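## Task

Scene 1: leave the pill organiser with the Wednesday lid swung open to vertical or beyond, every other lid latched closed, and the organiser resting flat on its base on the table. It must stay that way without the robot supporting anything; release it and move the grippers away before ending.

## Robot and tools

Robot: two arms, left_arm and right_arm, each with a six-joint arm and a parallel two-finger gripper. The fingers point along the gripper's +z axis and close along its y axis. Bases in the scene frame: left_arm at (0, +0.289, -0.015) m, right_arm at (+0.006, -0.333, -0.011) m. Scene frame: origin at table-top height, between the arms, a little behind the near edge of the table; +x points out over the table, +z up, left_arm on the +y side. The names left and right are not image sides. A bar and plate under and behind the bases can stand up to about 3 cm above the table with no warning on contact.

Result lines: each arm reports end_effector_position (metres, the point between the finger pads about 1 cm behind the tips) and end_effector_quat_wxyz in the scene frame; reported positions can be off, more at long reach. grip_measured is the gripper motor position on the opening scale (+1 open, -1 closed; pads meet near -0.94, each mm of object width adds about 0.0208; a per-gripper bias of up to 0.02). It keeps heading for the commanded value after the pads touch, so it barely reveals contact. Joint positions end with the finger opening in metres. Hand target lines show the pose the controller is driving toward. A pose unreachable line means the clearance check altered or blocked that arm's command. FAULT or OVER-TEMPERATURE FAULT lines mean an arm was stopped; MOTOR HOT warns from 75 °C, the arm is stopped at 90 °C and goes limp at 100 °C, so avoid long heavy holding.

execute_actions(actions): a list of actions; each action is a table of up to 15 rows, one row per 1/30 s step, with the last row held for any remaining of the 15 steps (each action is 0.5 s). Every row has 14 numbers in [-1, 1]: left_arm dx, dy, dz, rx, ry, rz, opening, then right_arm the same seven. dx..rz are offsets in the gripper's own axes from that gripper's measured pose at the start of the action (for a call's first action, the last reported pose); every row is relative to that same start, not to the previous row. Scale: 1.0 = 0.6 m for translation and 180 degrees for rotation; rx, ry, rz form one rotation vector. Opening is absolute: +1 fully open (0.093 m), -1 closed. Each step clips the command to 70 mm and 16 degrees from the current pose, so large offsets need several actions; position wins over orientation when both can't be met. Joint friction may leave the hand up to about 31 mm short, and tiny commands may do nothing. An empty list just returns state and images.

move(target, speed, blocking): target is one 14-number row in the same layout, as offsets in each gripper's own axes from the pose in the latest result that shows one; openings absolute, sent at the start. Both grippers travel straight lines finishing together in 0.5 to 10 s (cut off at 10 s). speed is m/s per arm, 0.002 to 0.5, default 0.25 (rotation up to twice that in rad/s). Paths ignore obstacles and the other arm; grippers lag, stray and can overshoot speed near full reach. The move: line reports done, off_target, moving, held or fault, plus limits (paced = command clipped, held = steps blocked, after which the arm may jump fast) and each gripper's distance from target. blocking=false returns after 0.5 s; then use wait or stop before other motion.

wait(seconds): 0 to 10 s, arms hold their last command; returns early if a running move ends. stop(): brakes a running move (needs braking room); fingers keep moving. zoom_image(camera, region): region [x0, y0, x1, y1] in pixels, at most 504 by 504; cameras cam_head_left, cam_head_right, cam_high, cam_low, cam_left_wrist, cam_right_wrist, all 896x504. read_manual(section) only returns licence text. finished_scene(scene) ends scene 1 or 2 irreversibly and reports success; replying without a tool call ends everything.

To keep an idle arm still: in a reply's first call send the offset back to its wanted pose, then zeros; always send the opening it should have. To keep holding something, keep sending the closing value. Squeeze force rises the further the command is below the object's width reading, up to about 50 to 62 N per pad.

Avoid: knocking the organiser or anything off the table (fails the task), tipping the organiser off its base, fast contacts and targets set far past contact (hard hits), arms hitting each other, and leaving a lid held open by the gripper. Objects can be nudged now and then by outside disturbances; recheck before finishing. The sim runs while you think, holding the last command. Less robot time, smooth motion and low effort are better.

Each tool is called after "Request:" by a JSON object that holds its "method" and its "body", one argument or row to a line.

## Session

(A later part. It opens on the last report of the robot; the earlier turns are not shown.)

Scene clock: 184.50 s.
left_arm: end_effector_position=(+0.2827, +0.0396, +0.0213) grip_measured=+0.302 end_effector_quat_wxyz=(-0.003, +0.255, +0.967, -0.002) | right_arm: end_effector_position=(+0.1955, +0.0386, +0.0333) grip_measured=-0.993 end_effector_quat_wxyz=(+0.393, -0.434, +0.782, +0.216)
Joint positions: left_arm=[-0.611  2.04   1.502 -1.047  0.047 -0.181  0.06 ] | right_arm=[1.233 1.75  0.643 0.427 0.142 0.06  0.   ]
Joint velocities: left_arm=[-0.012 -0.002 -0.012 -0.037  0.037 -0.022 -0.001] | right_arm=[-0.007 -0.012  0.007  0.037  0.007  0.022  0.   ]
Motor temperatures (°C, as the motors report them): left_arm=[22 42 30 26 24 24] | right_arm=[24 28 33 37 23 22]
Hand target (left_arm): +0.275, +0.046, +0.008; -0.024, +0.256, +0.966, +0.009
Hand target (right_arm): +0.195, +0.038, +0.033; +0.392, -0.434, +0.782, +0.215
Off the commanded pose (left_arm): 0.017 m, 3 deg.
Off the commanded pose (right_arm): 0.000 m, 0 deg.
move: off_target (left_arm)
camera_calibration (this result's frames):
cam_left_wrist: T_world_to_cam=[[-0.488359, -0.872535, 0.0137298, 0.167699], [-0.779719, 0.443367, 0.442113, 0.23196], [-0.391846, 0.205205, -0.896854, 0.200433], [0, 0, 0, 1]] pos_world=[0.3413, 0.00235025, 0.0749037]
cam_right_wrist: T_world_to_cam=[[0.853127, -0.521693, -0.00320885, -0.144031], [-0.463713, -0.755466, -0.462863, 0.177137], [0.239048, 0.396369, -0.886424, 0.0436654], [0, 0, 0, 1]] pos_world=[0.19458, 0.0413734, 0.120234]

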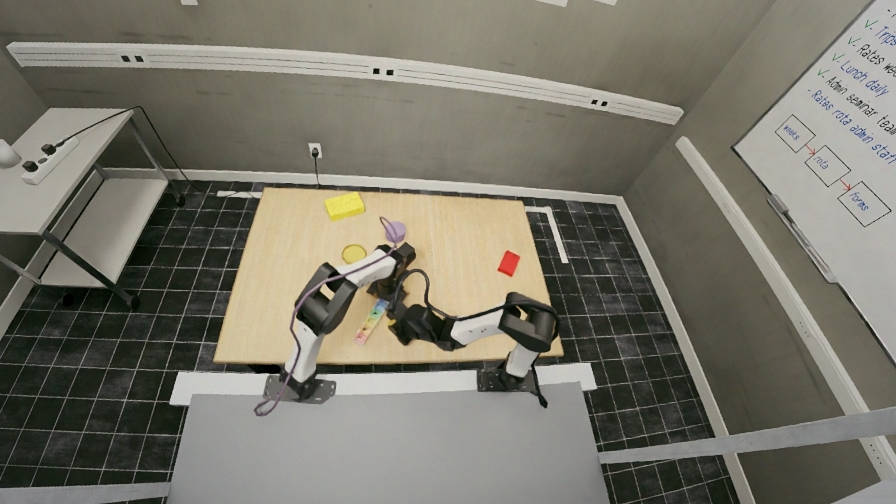

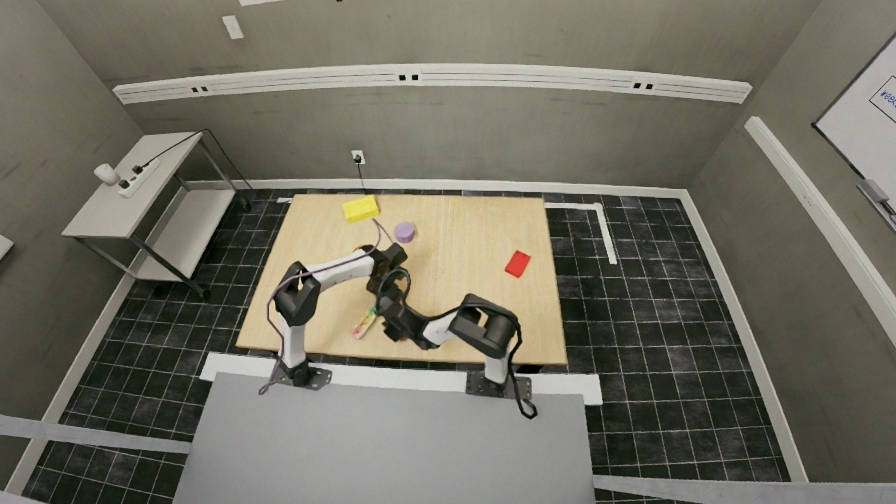

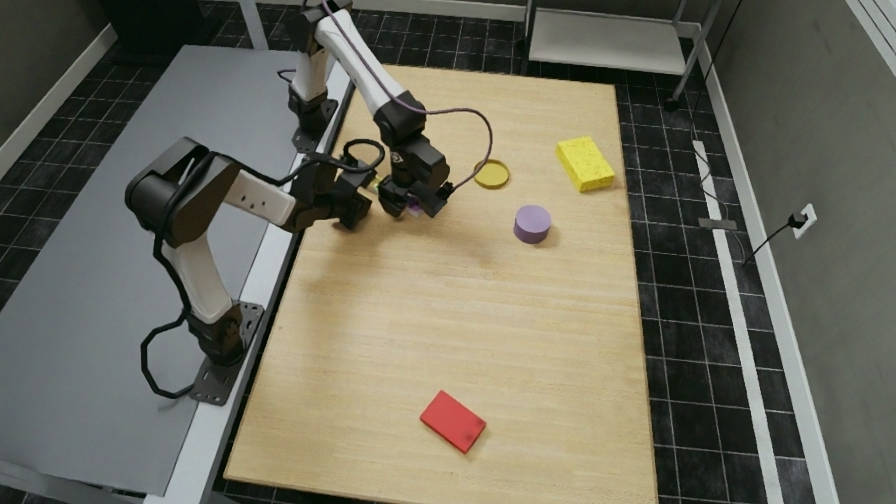

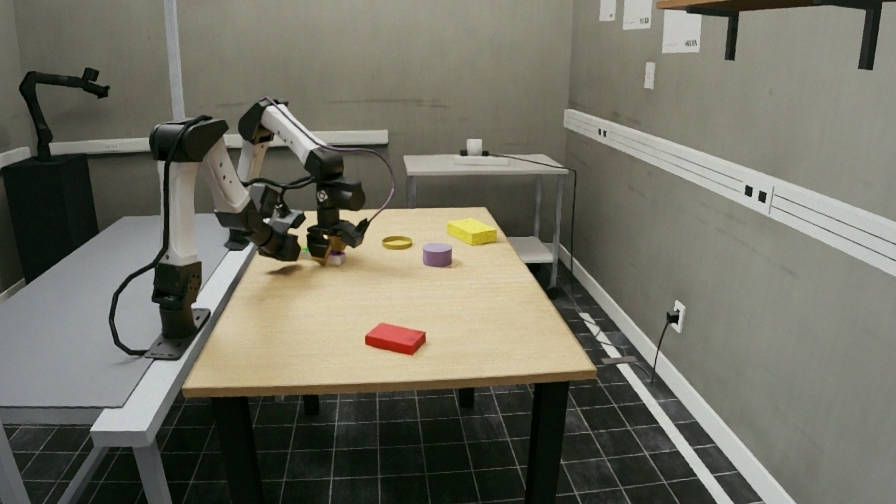

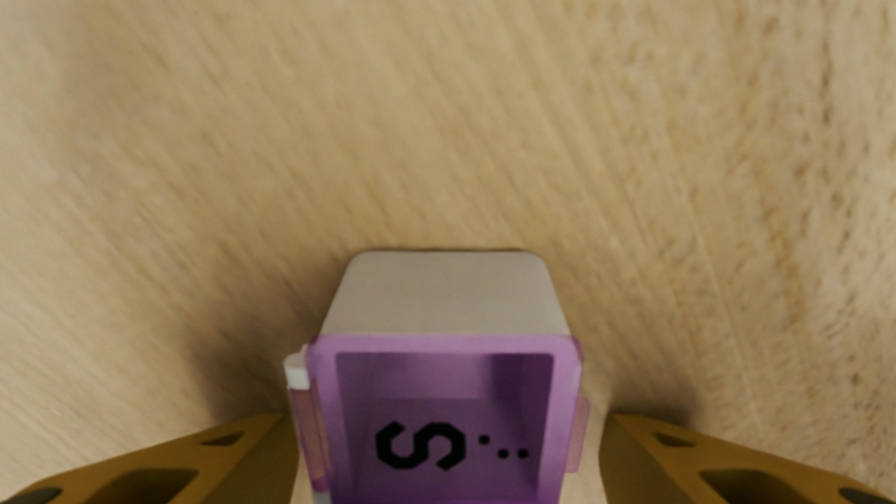

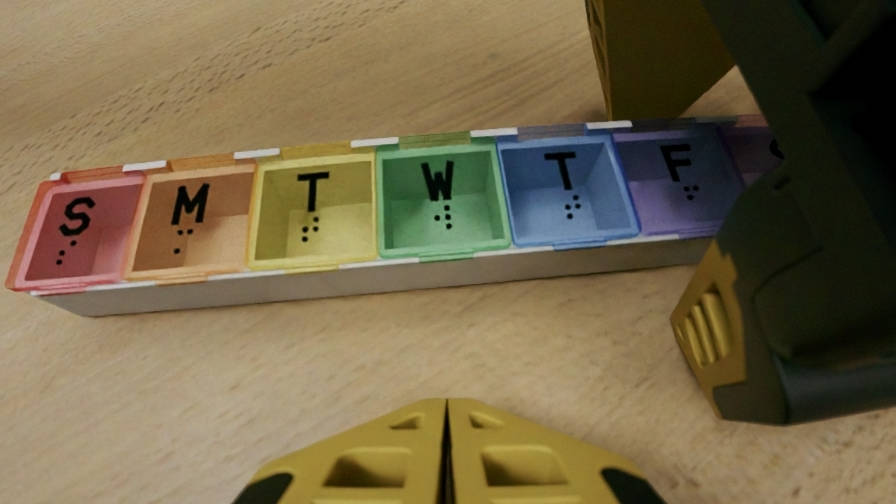

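Request:
{"method": "execute_actions", "body": {
  "actions": [
    [[0,0,0,0,0,0,0.2, -0.008,0,0.004,0,-0.003,0,-1],[0,0,0,0,0,0,0.1, -0.0173,0,0.0073,0,-0.0057,0,-1],[0,0,0,0,0,0,0.0, -0.019,-0.0005,0.0096,0,-0.006,0,-1],[0,0,0,0,0,0,-0.08, -0.0207,-0.001,0.0118,0,-0.0062,0,-1],[0,0,0,0,0,0,-0.12, -0.0224,-0.001,0.0141,0,-0.0065,0,-1],[0,0,0,0,0,0,-0.15, -0.0241,-0.0015,0.0163,0,-0.0067,0,-1],[0,0,0,0,0,0,-0.18, -0.0258,-0.0015,0.0186,0,-0.007,0,-1],[0,0,0,0,0,0,-0.21, -0.0275,-0.002,0.0208,0,-0.0072,0,-1],[0,0,0,0,0,0,-0.24, -0.0292,-0.002,0.0231,0,-0.0075,0,-1],[0,0,0,0,0,0,-0.27, -0.0309,-0.0025,0.0253,0,-0.0077,0,-1],[0,0,0,0,0,0,-0.30, -0.0326,-0.0025,0.0276,0,-0.008,0,-1],[0,0,0,0,0,0,-0.33, -0.0343,-0.003,0.0298,0,-0.0082,0,-1],[0,0,0,0,0,0,-0.36, -0.036,-0.003,0.0321,0,-0.0085,0,-1],[0,0,0,0,0,0,-0.38, -0.0377,-0.003,0.0343,0,-0.0087,0,-1],[0,0,0,0,0,0,-0.40, -0.0393,-0.003,0.0366,0,-0.0089,0,-1]]
  ]
}}

Request:
{"method": "wait", "body": {
  "seconds": 0.5
}}

Scene clock: 213.40 s.
left_arm: end_effector_position=(+0.2827, +0.0396, +0.0213) grip_measured=-0.371 end_effector_quat_wxyz=(-0.003, +0.255, +0.967, -0.002) | right_arm: end_effector_position=(+0.2087, +0.0544, +0.0363) grip_measured=-0.993 end_effector_quat_wxyz=(+0.400, -0.429, +0.781, +0.216)
Joint positions: left_arm=[-0.611  2.04   1.502 -1.047  0.047 -0.181  0.027] | right_arm=[1.22  1.808 0.716 0.427 0.142 0.053 0.   ]
Joint velocities: left_arm=[ 0.007  0.017  0.007 -0.022 -0.007  0.022 -0.023] | right_arm=[-0.022  0.159  0.183  0.007  0.022 -0.066  0.   ]
Motor temperatures (°C, as the motors report them): left_arm=[22 42 30 25 24 24] | right_arm=[24 31 33 36 23 22]
Hand target (left_arm): +0.283, +0.040, +0.021; -0.003, +0.255, +0.967, -0.002
Hand target (right_arm): +0.214, +0.064, +0.039; +0.404, -0.430, +0.776, +0.221
Off the commanded pose (left_arm): 0.000 m, 0 deg.
Off the commanded pose (right_arm): 0.012 m, 1 deg.
camera_calibration (this result's frames):
cam_left_wrist: T_world_to_cam=[[-0.488359, -0.872535, 0.0137298, 0.167699], [-0.779719, 0.443367, 0.442113, 0.23196], [-0.391846, 0.205205, -0.896854, 0.200433], [0, 0, 0, 1]] pos_world=[0.3413, 0.00235025, 0.0749037]
cam_right_wrist: T_world_to_cam=[[0.848077, -0.529872, -0.000530317, -0.145606], [-0.466198, -0.745689, -0.476032, 0.197108], [0.251841, 0.403959, -0.879428, 0.0335237], [0, 0, 0, 1]] pos_world=[0.206934, 0.056287, 0.123234]

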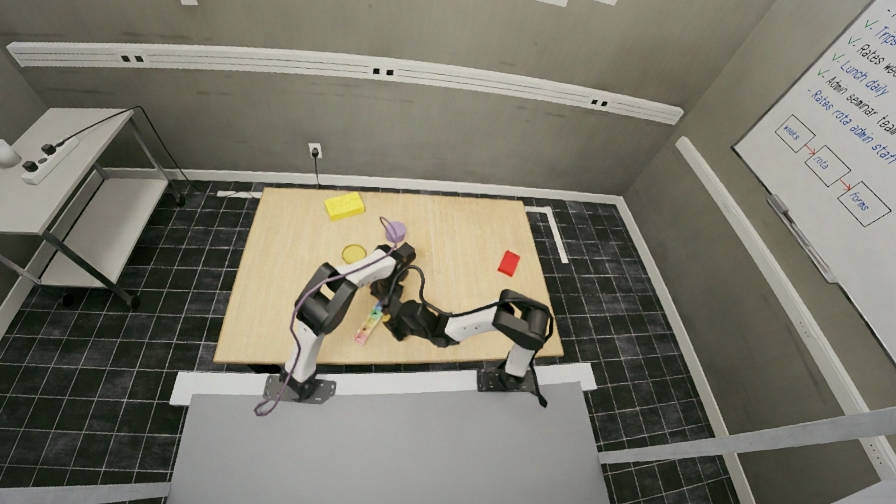

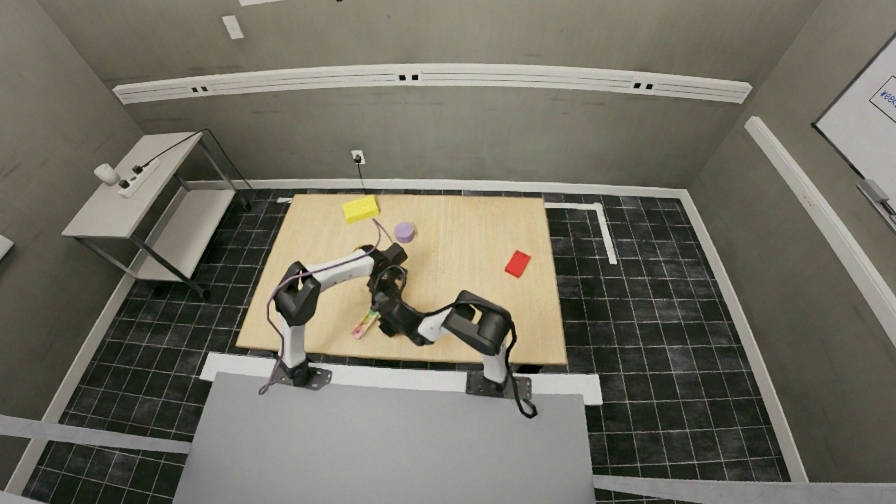

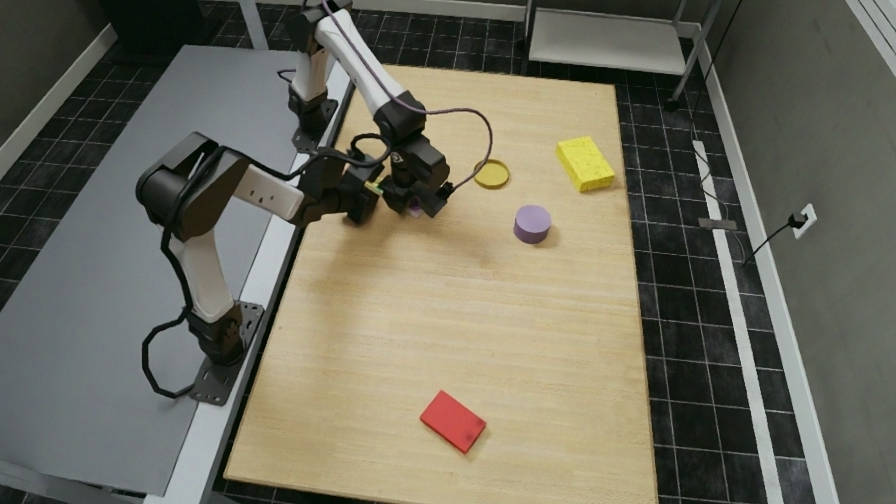

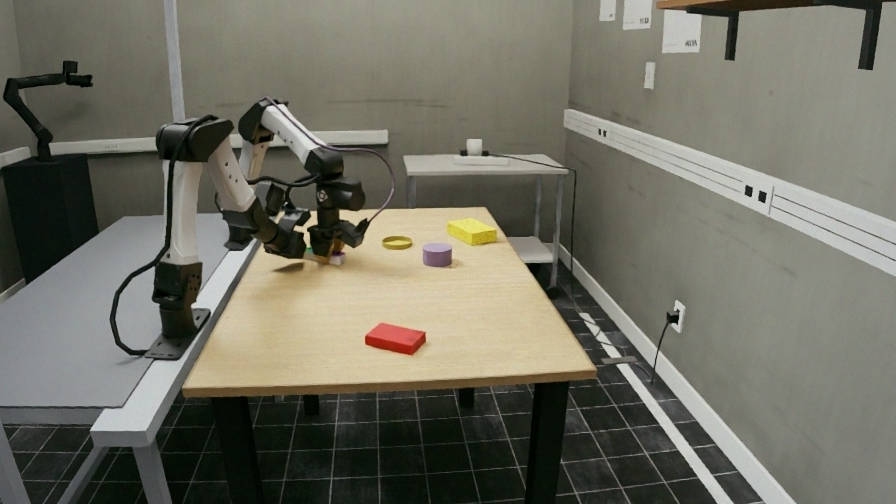

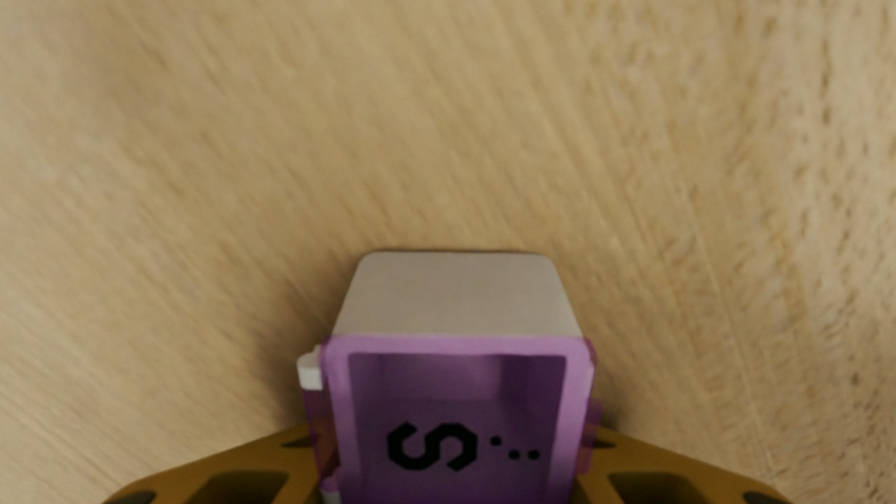

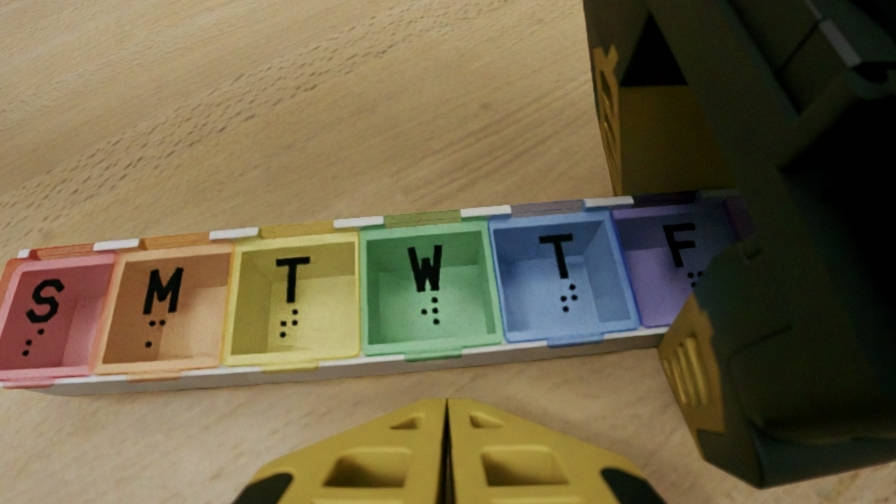

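Scene clock: 213.90 s.
left_arm: end_effector_position=(+0.2827, +0.0396, +0.0213) grip_measured=-0.379 end_effector_quat_wxyz=(-0.003, +0.255, +0.967, -0.002) | right_arm: end_effector_position=(+0.2105, +0.0567, +0.0360) grip_measured=-0.993 end_effector_quat_wxyz=(+0.401, -0.429, +0.780, +0.215)
Joint positions: left_arm=[-0.611  2.04   1.502 -1.047  0.047 -0.181  0.027] | right_arm=[1.218 1.818 0.727 0.427 0.142 0.05  0.   ]
Joint velocities: left_arm=[-0.007  0.002 -0.022  0.066 -0.007 -0.081  0.001] | right_arm=[-0.007 -0.007 -0.022 -0.11  -0.022  0.037  0.   ]
Motor temperatures (°C, as the motors report them): left_arm=[22 42 30 25 24 24] | right_arm=[24 31 33 36 23 22]
Hand target (left_arm): +0.283, +0.040, +0.021; -0.003, +0.255, +0.967, -0.002
Hand target (right_arm): +0.214, +0.064, +0.039; +0.404, -0.431, +0.776, +0.221
Off the commanded pose (left_arm): 0.000 m, 0 deg.
Off the commanded pose (right_arm): 0.009 m, 1 deg.
wait: 0.50 s; at rest by 0.23 s
camera_calibration (this result's frames):
cam_left_wrist: T_world_to_cam=[[-0.488359, -0.872535, 0.0137298, 0.167699], [-0.779719, 0.443367, 0.442113, 0.23196], [-0.391846, 0.205205, -0.896854, 0.200433], [0, 0, 0, 1]] pos_world=[0.3413, 0.00235025, 0.0749037]
cam_right_wrist: T_world_to_cam=[[0.848202, -0.529669, 0.00179174, -0.14601], [-0.464917, -0.746121, -0.476609, 0.199248], [0.253782, 0.403428, -0.879114, 0.0315392], [0, 0, 0, 1]] pos_world=[0.208476, 0.0586022, 0.122952]

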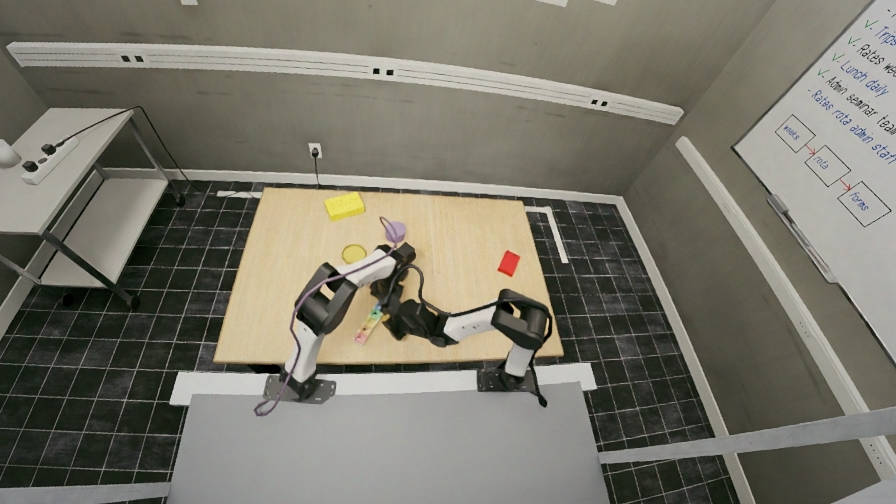

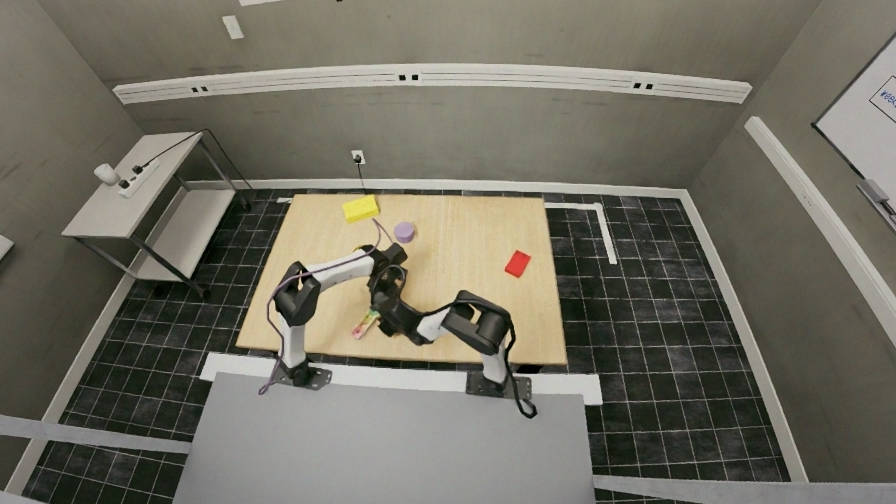

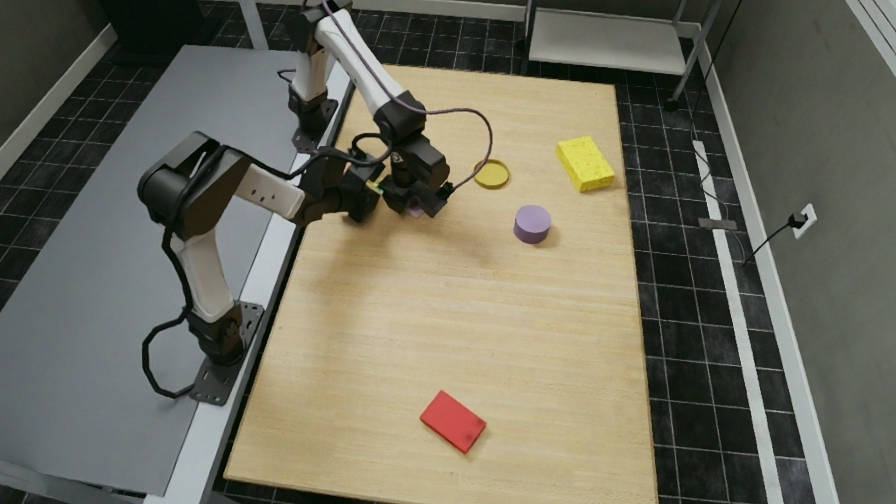

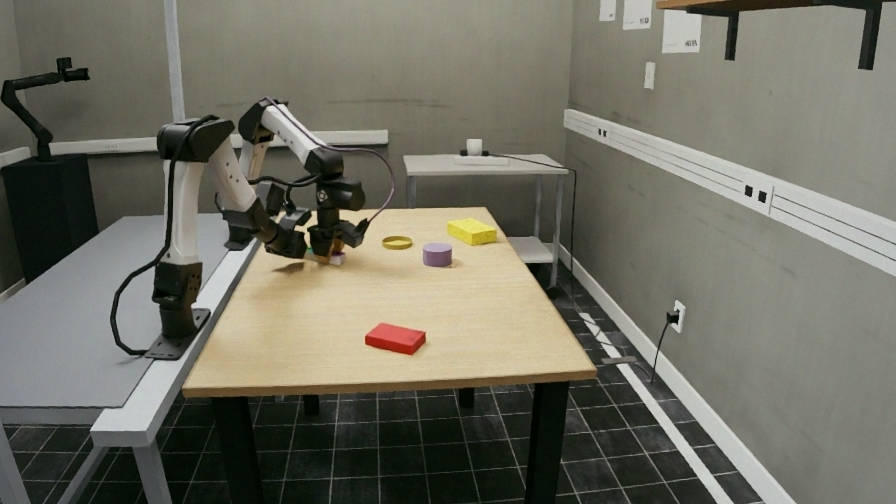

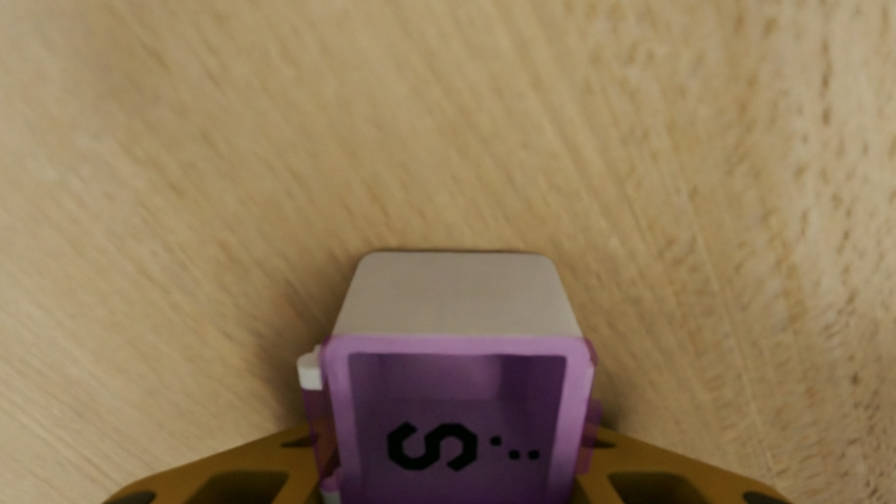

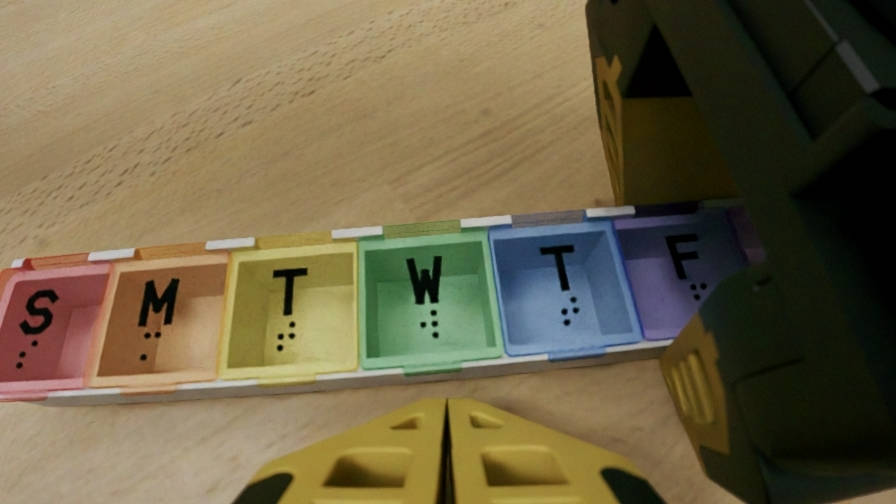

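Request:
{"method": "zoom_image", "body": {
  "camera": "cam_right_wrist",
  "region": [340, 320, 540, 440]
}}

Request:
{"method": "zoom_image", "body": {
  "camera": "cam_high",
  "region": [300, 130, 460, 240]
}}

Request:
{"method": "zoom_image", "body": {
  "camera": "cam_head_left",
  "region": [340, 260, 450, 360]
}}

Region (340, 320, 540, 440) of cam_right_wrist's 896x504 image, scaled by 2.520, with more detail than that image has; it fills the top 302 rows of this view, and the rest is white.

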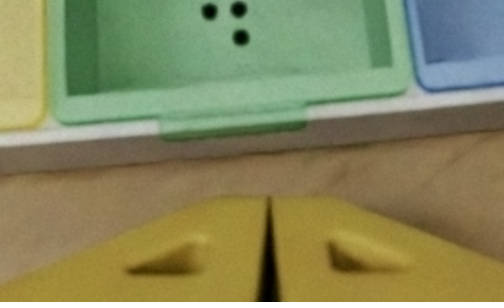

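Region (300, 130, 460, 240) of cam_high's 896x504 image, scaled by 3.150, with more detail than that image has; it fills the top 346 rows of this view, and the rest is white.

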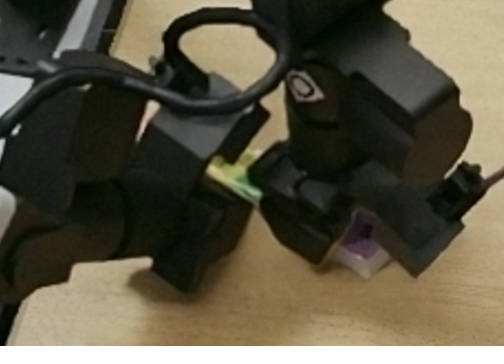

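Region (340, 260, 450, 360) of cam_head_left's 896x504 image, scaled by 4.582, with more detail than that image has; it fills the top 458 rows of this view, and the rest is white.

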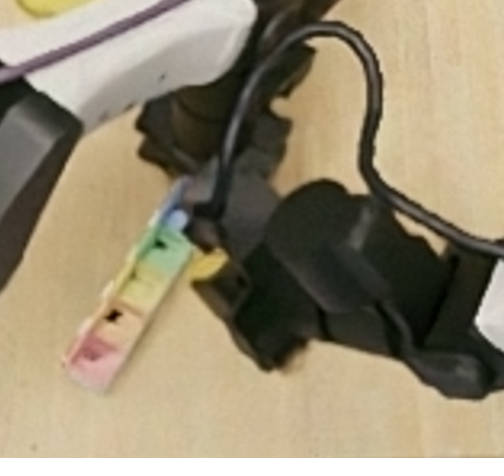

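Request:
{"method": "execute_actions", "body": {
  "actions": [
    [[0,0,0,0,0,0,-0.4, -0.0114,0.002,0.0084,0,-0.0032,0,-1],[0,0,0,0,0,0,-0.4, -0.0097,0.002,0.0092,0,-0.0024,0,-1],[0,0,0,0,0,0,-0.4, -0.0081,0.002,0.0101,0,-0.0015,0,-1],[0,0,0,0,0,0,-0.4, -0.0064,0.002,0.0109,0,-0.0007,0,-1],[0,0,0,0,0,0,-0.4, -0.0048,0.002,0.0118,0,0.0002,0,-1],[0,0,0,0,0,0,-0.4, -0.0031,0.002,0.0126,0,0.001,0,-1],[0,0,0,0,0,0,-0.4, -0.0031,0.002,0.0126,0,0.001,0,-1],[0,0,0,0,0,0,-0.4, -0.0046,0.0023,0.0144,0,0.0007,0,-1],[0,0,0,0,0,0,-0.4, -0.0062,0.0027,0.0161,0,0.0004,0,-1],[0,0,0,0,0,0,-0.4, -0.0077,0.003,0.0179,0,0.0,0,-1],[0,0,0,0,0,0,-0.4, -0.0093,0.0033,0.0197,0,-0.0003,0,-1],[0,0,0,0,0,0,-0.4, -0.0108,0.0037,0.0215,0,-0.0006,0,-1],[0,0,0,0,0,0,-0.4, -0.0124,0.004,0.0232,0,-0.001,0,-1],[0,0,0,0,0,0,-0.4, -0.0139,0.0043,0.025,0,-0.0013,0,-1],[0,0,0,0,0,0,-0.4, -0.0155,0.0047,0.0268,0,-0.0016,0,-1]]
  ]
}}

Request:
{"method": "wait", "body": {
  "seconds": 0.4
}}

Scene clock: 237.13 s.
left_arm: end_effector_position=(+0.2830, +0.0401, +0.0213) grip_measured=-0.379 end_effector_quat_wxyz=(-0.003, +0.256, +0.967, -0.001) | right_arm: end_effector_position=(+0.2136, +0.0639, +0.0313) grip_measured=-0.993 end_effector_quat_wxyz=(+0.398, -0.430, +0.782, +0.213)
Joint positions: left_arm=[-0.611  2.04   1.502 -1.048  0.044 -0.179  0.027] | right_arm=[1.218 1.856 0.761 0.423 0.142 0.05  0.   ]
Joint velocities: left_arm=[-0.007  0.017 -0.017  0.022 -0.139  0.066  0.001] | right_arm=[-0.012  0.09   0.085 -0.081  0.051 -0.051  0.   ]
Motor temperatures (°C, as the motors report them): left_arm=[22 45 31 25 24 24] | right_arm=[24 31 34 37 23 22]
Hand target (left_arm): +0.283, +0.040, +0.021; -0.003, +0.255, +0.967, -0.002
Hand target (right_arm): +0.218, +0.073, +0.034; +0.403, -0.429, +0.779, +0.216
Off the commanded pose (left_arm): 0.001 m, 0 deg.
Off the commanded pose (right_arm): 0.011 m, 1 deg.
camera_calibration (this result's frames):
cam_left_wrist: T_world_to_cam=[[-0.489712, -0.871824, 0.0102928, 0.168712], [-0.779888, 0.443288, 0.441894, 0.232028], [-0.389816, 0.208373, -0.897008, 0.199746], [0, 0, 0, 1]] pos_world=[0.341441, 0.00261018, 0.0749059]
cam_right_wrist: T_world_to_cam=[[0.848354, -0.529421, 0.00285466, -0.14488], [-0.466274, -0.749699, -0.469617, 0.204122], [0.250765, 0.39707, -0.882866, 0.0248552], [0, 0, 0, 1]] pos_world=[0.211854, 0.0664584, 0.118217]

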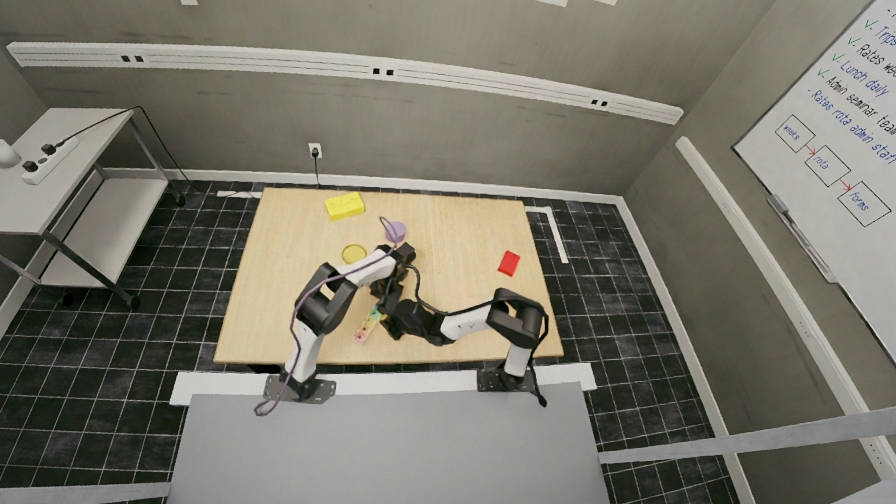

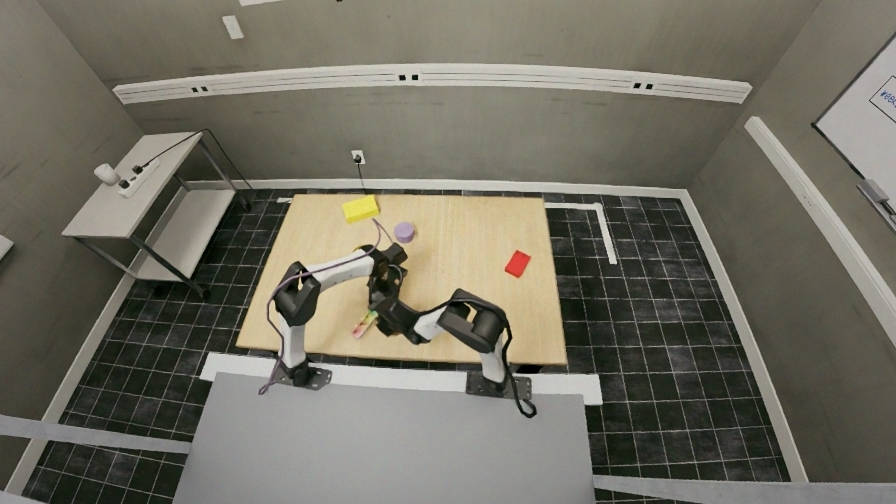

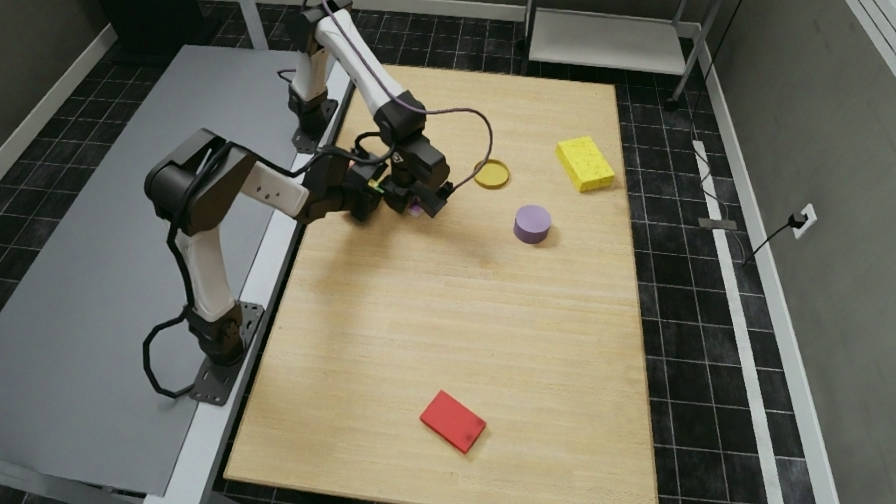

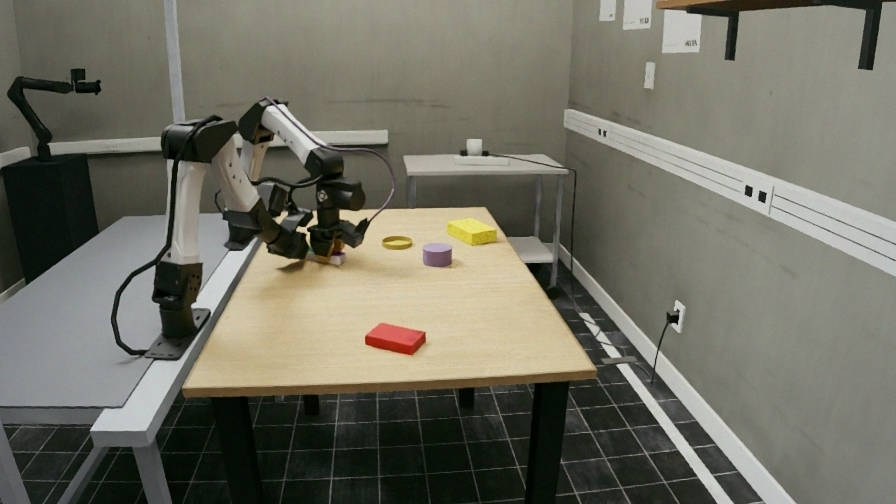

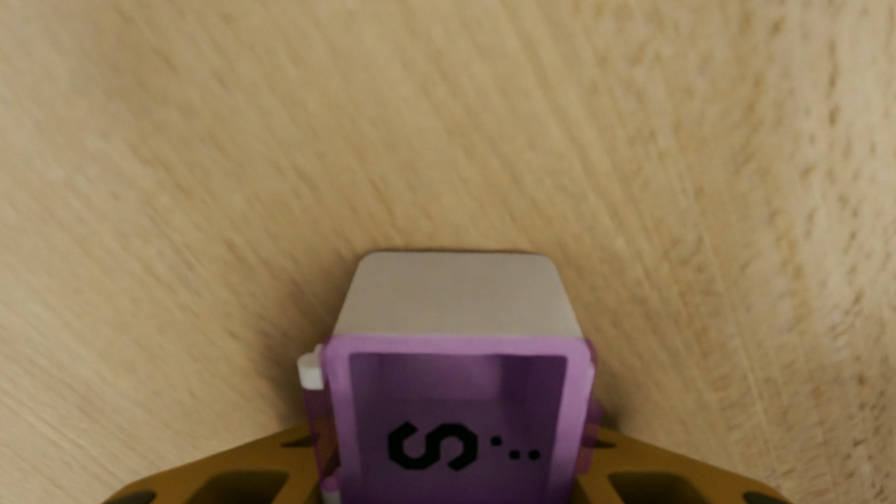

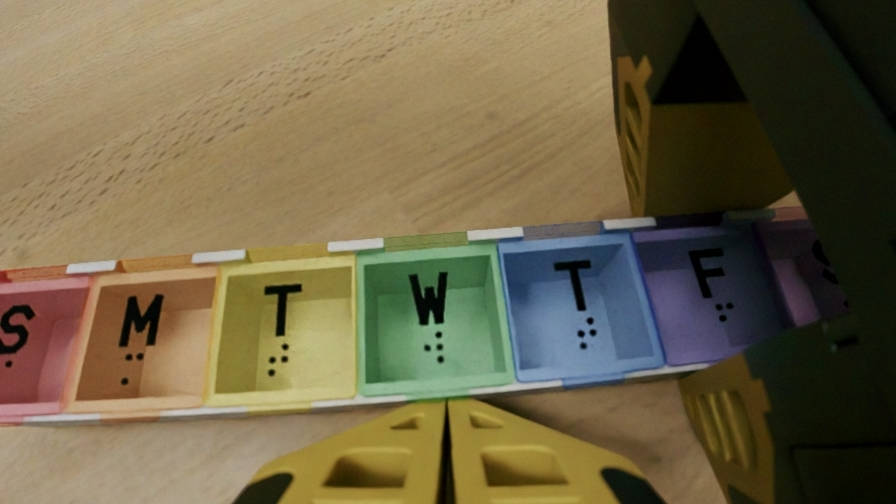

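Scene clock: 237.53 s.
left_arm: end_effector_position=(+0.2836, +0.0408, +0.0213) grip_measured=-0.379 end_effector_quat_wxyz=(-0.002, +0.257, +0.967, +0.002) | right_arm: end_effector_position=(+0.2140, +0.0649, +0.0304) grip_measured=-0.993 end_effector_quat_wxyz=(+0.397, -0.431, +0.782, +0.213)
Joint positions: left_arm=[-0.611  2.04   1.502 -1.048  0.039 -0.178  0.027] | right_arm=[1.218 1.862 0.766 0.421 0.142 0.05  0.   ]
Joint velocities: left_arm=[ 0.002 -0.002  0.012  0.007  0.022  0.066 -0.001] | right_arm=[ 0.002 -0.002 -0.012  0.007 -0.037 -0.037  0.   ]
Motor temperatures (°C, as the motors report them): left_arm=[22 45 31 25 24 24] | right_arm=[24 31 34 37 23 22]
Hand target (left_arm): +0.283, +0.040, +0.021; -0.003, +0.255, +0.967, -0.002
Hand target (right_arm): +0.218, +0.073, +0.034; +0.403, -0.429, +0.779, +0.216
Off the commanded pose (left_arm): 0.001 m, 1 deg.
Off the commanded pose (right_arm): 0.010 m, 1 deg.
wait: 0.40 s; at rest by 0.17 s
camera_calibration (this result's frames):
cam_left_wrist: T_world_to_cam=[[-0.49142, -0.870908, 0.00505031, 0.170155], [-0.780544, 0.442988, 0.441037, 0.232389], [-0.38634, 0.212792, -0.897475, 0.198671], [0, 0, 0, 1]] pos_world=[0.341762, 0.00296838, 0.074951]
cam_right_wrist: T_world_to_cam=[[0.848406, -0.529337, 0.00320845, -0.144731], [-0.466722, -0.75088, -0.467279, 0.204747], [0.249757, 0.394945, -0.884104, 0.0239577], [0, 0, 0, 1]] pos_world=[0.212367, 0.0676669, 0.117319]

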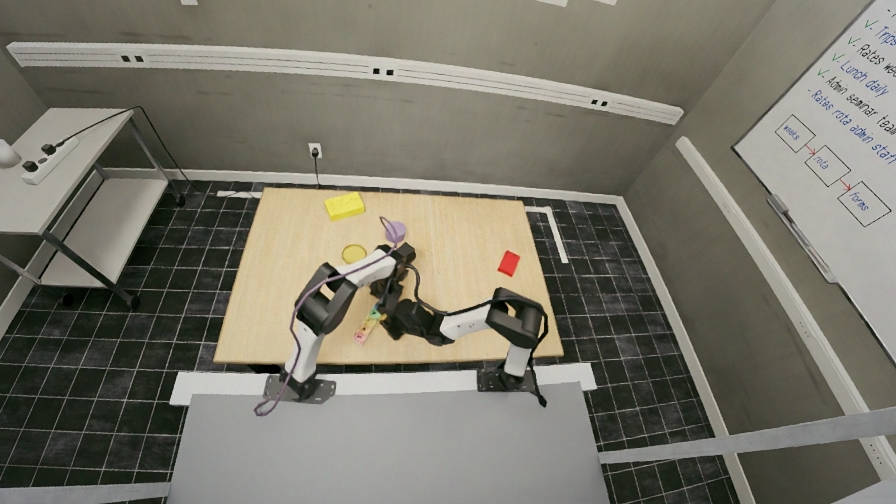

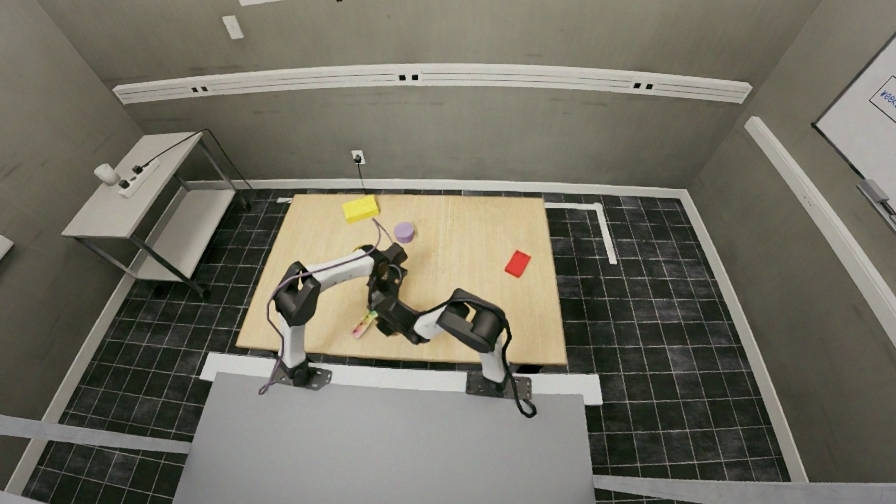

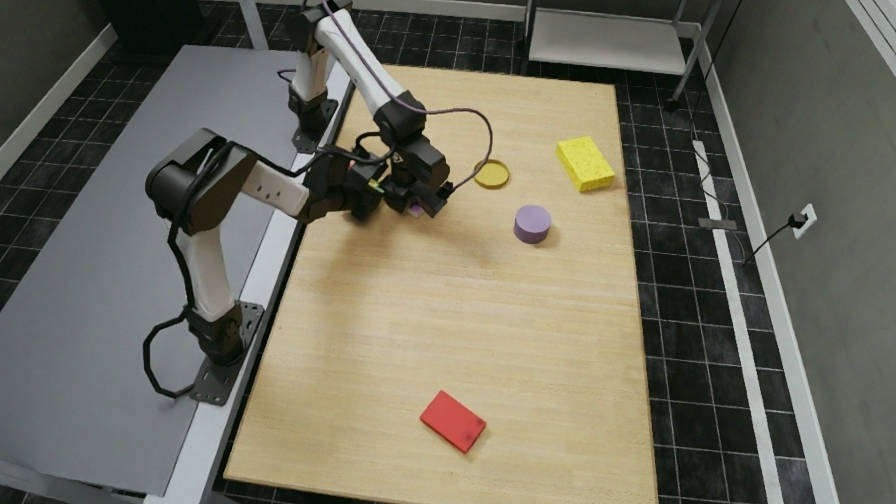

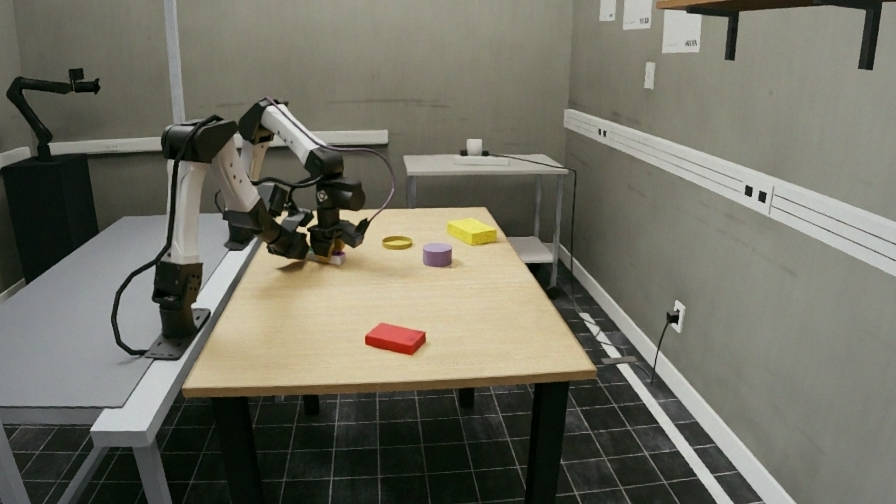

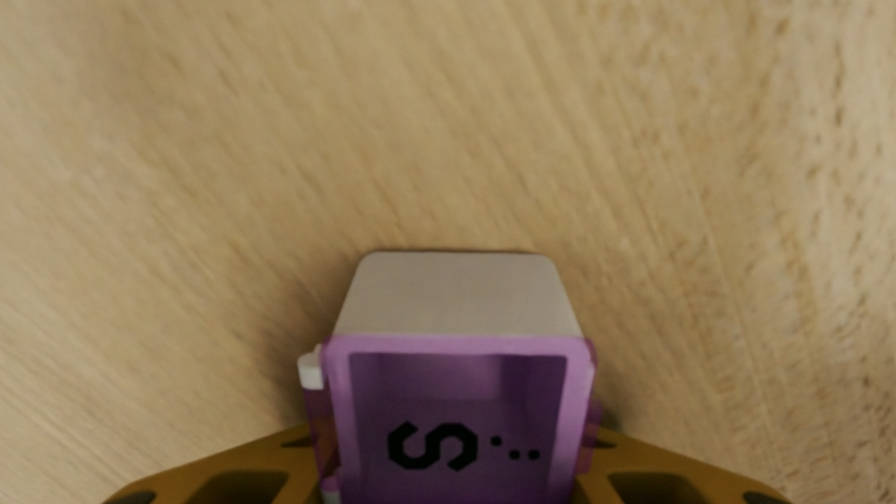

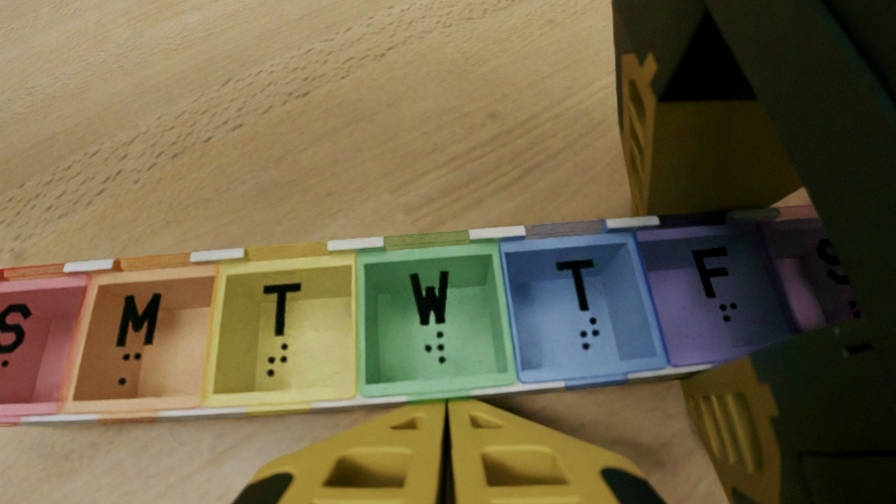

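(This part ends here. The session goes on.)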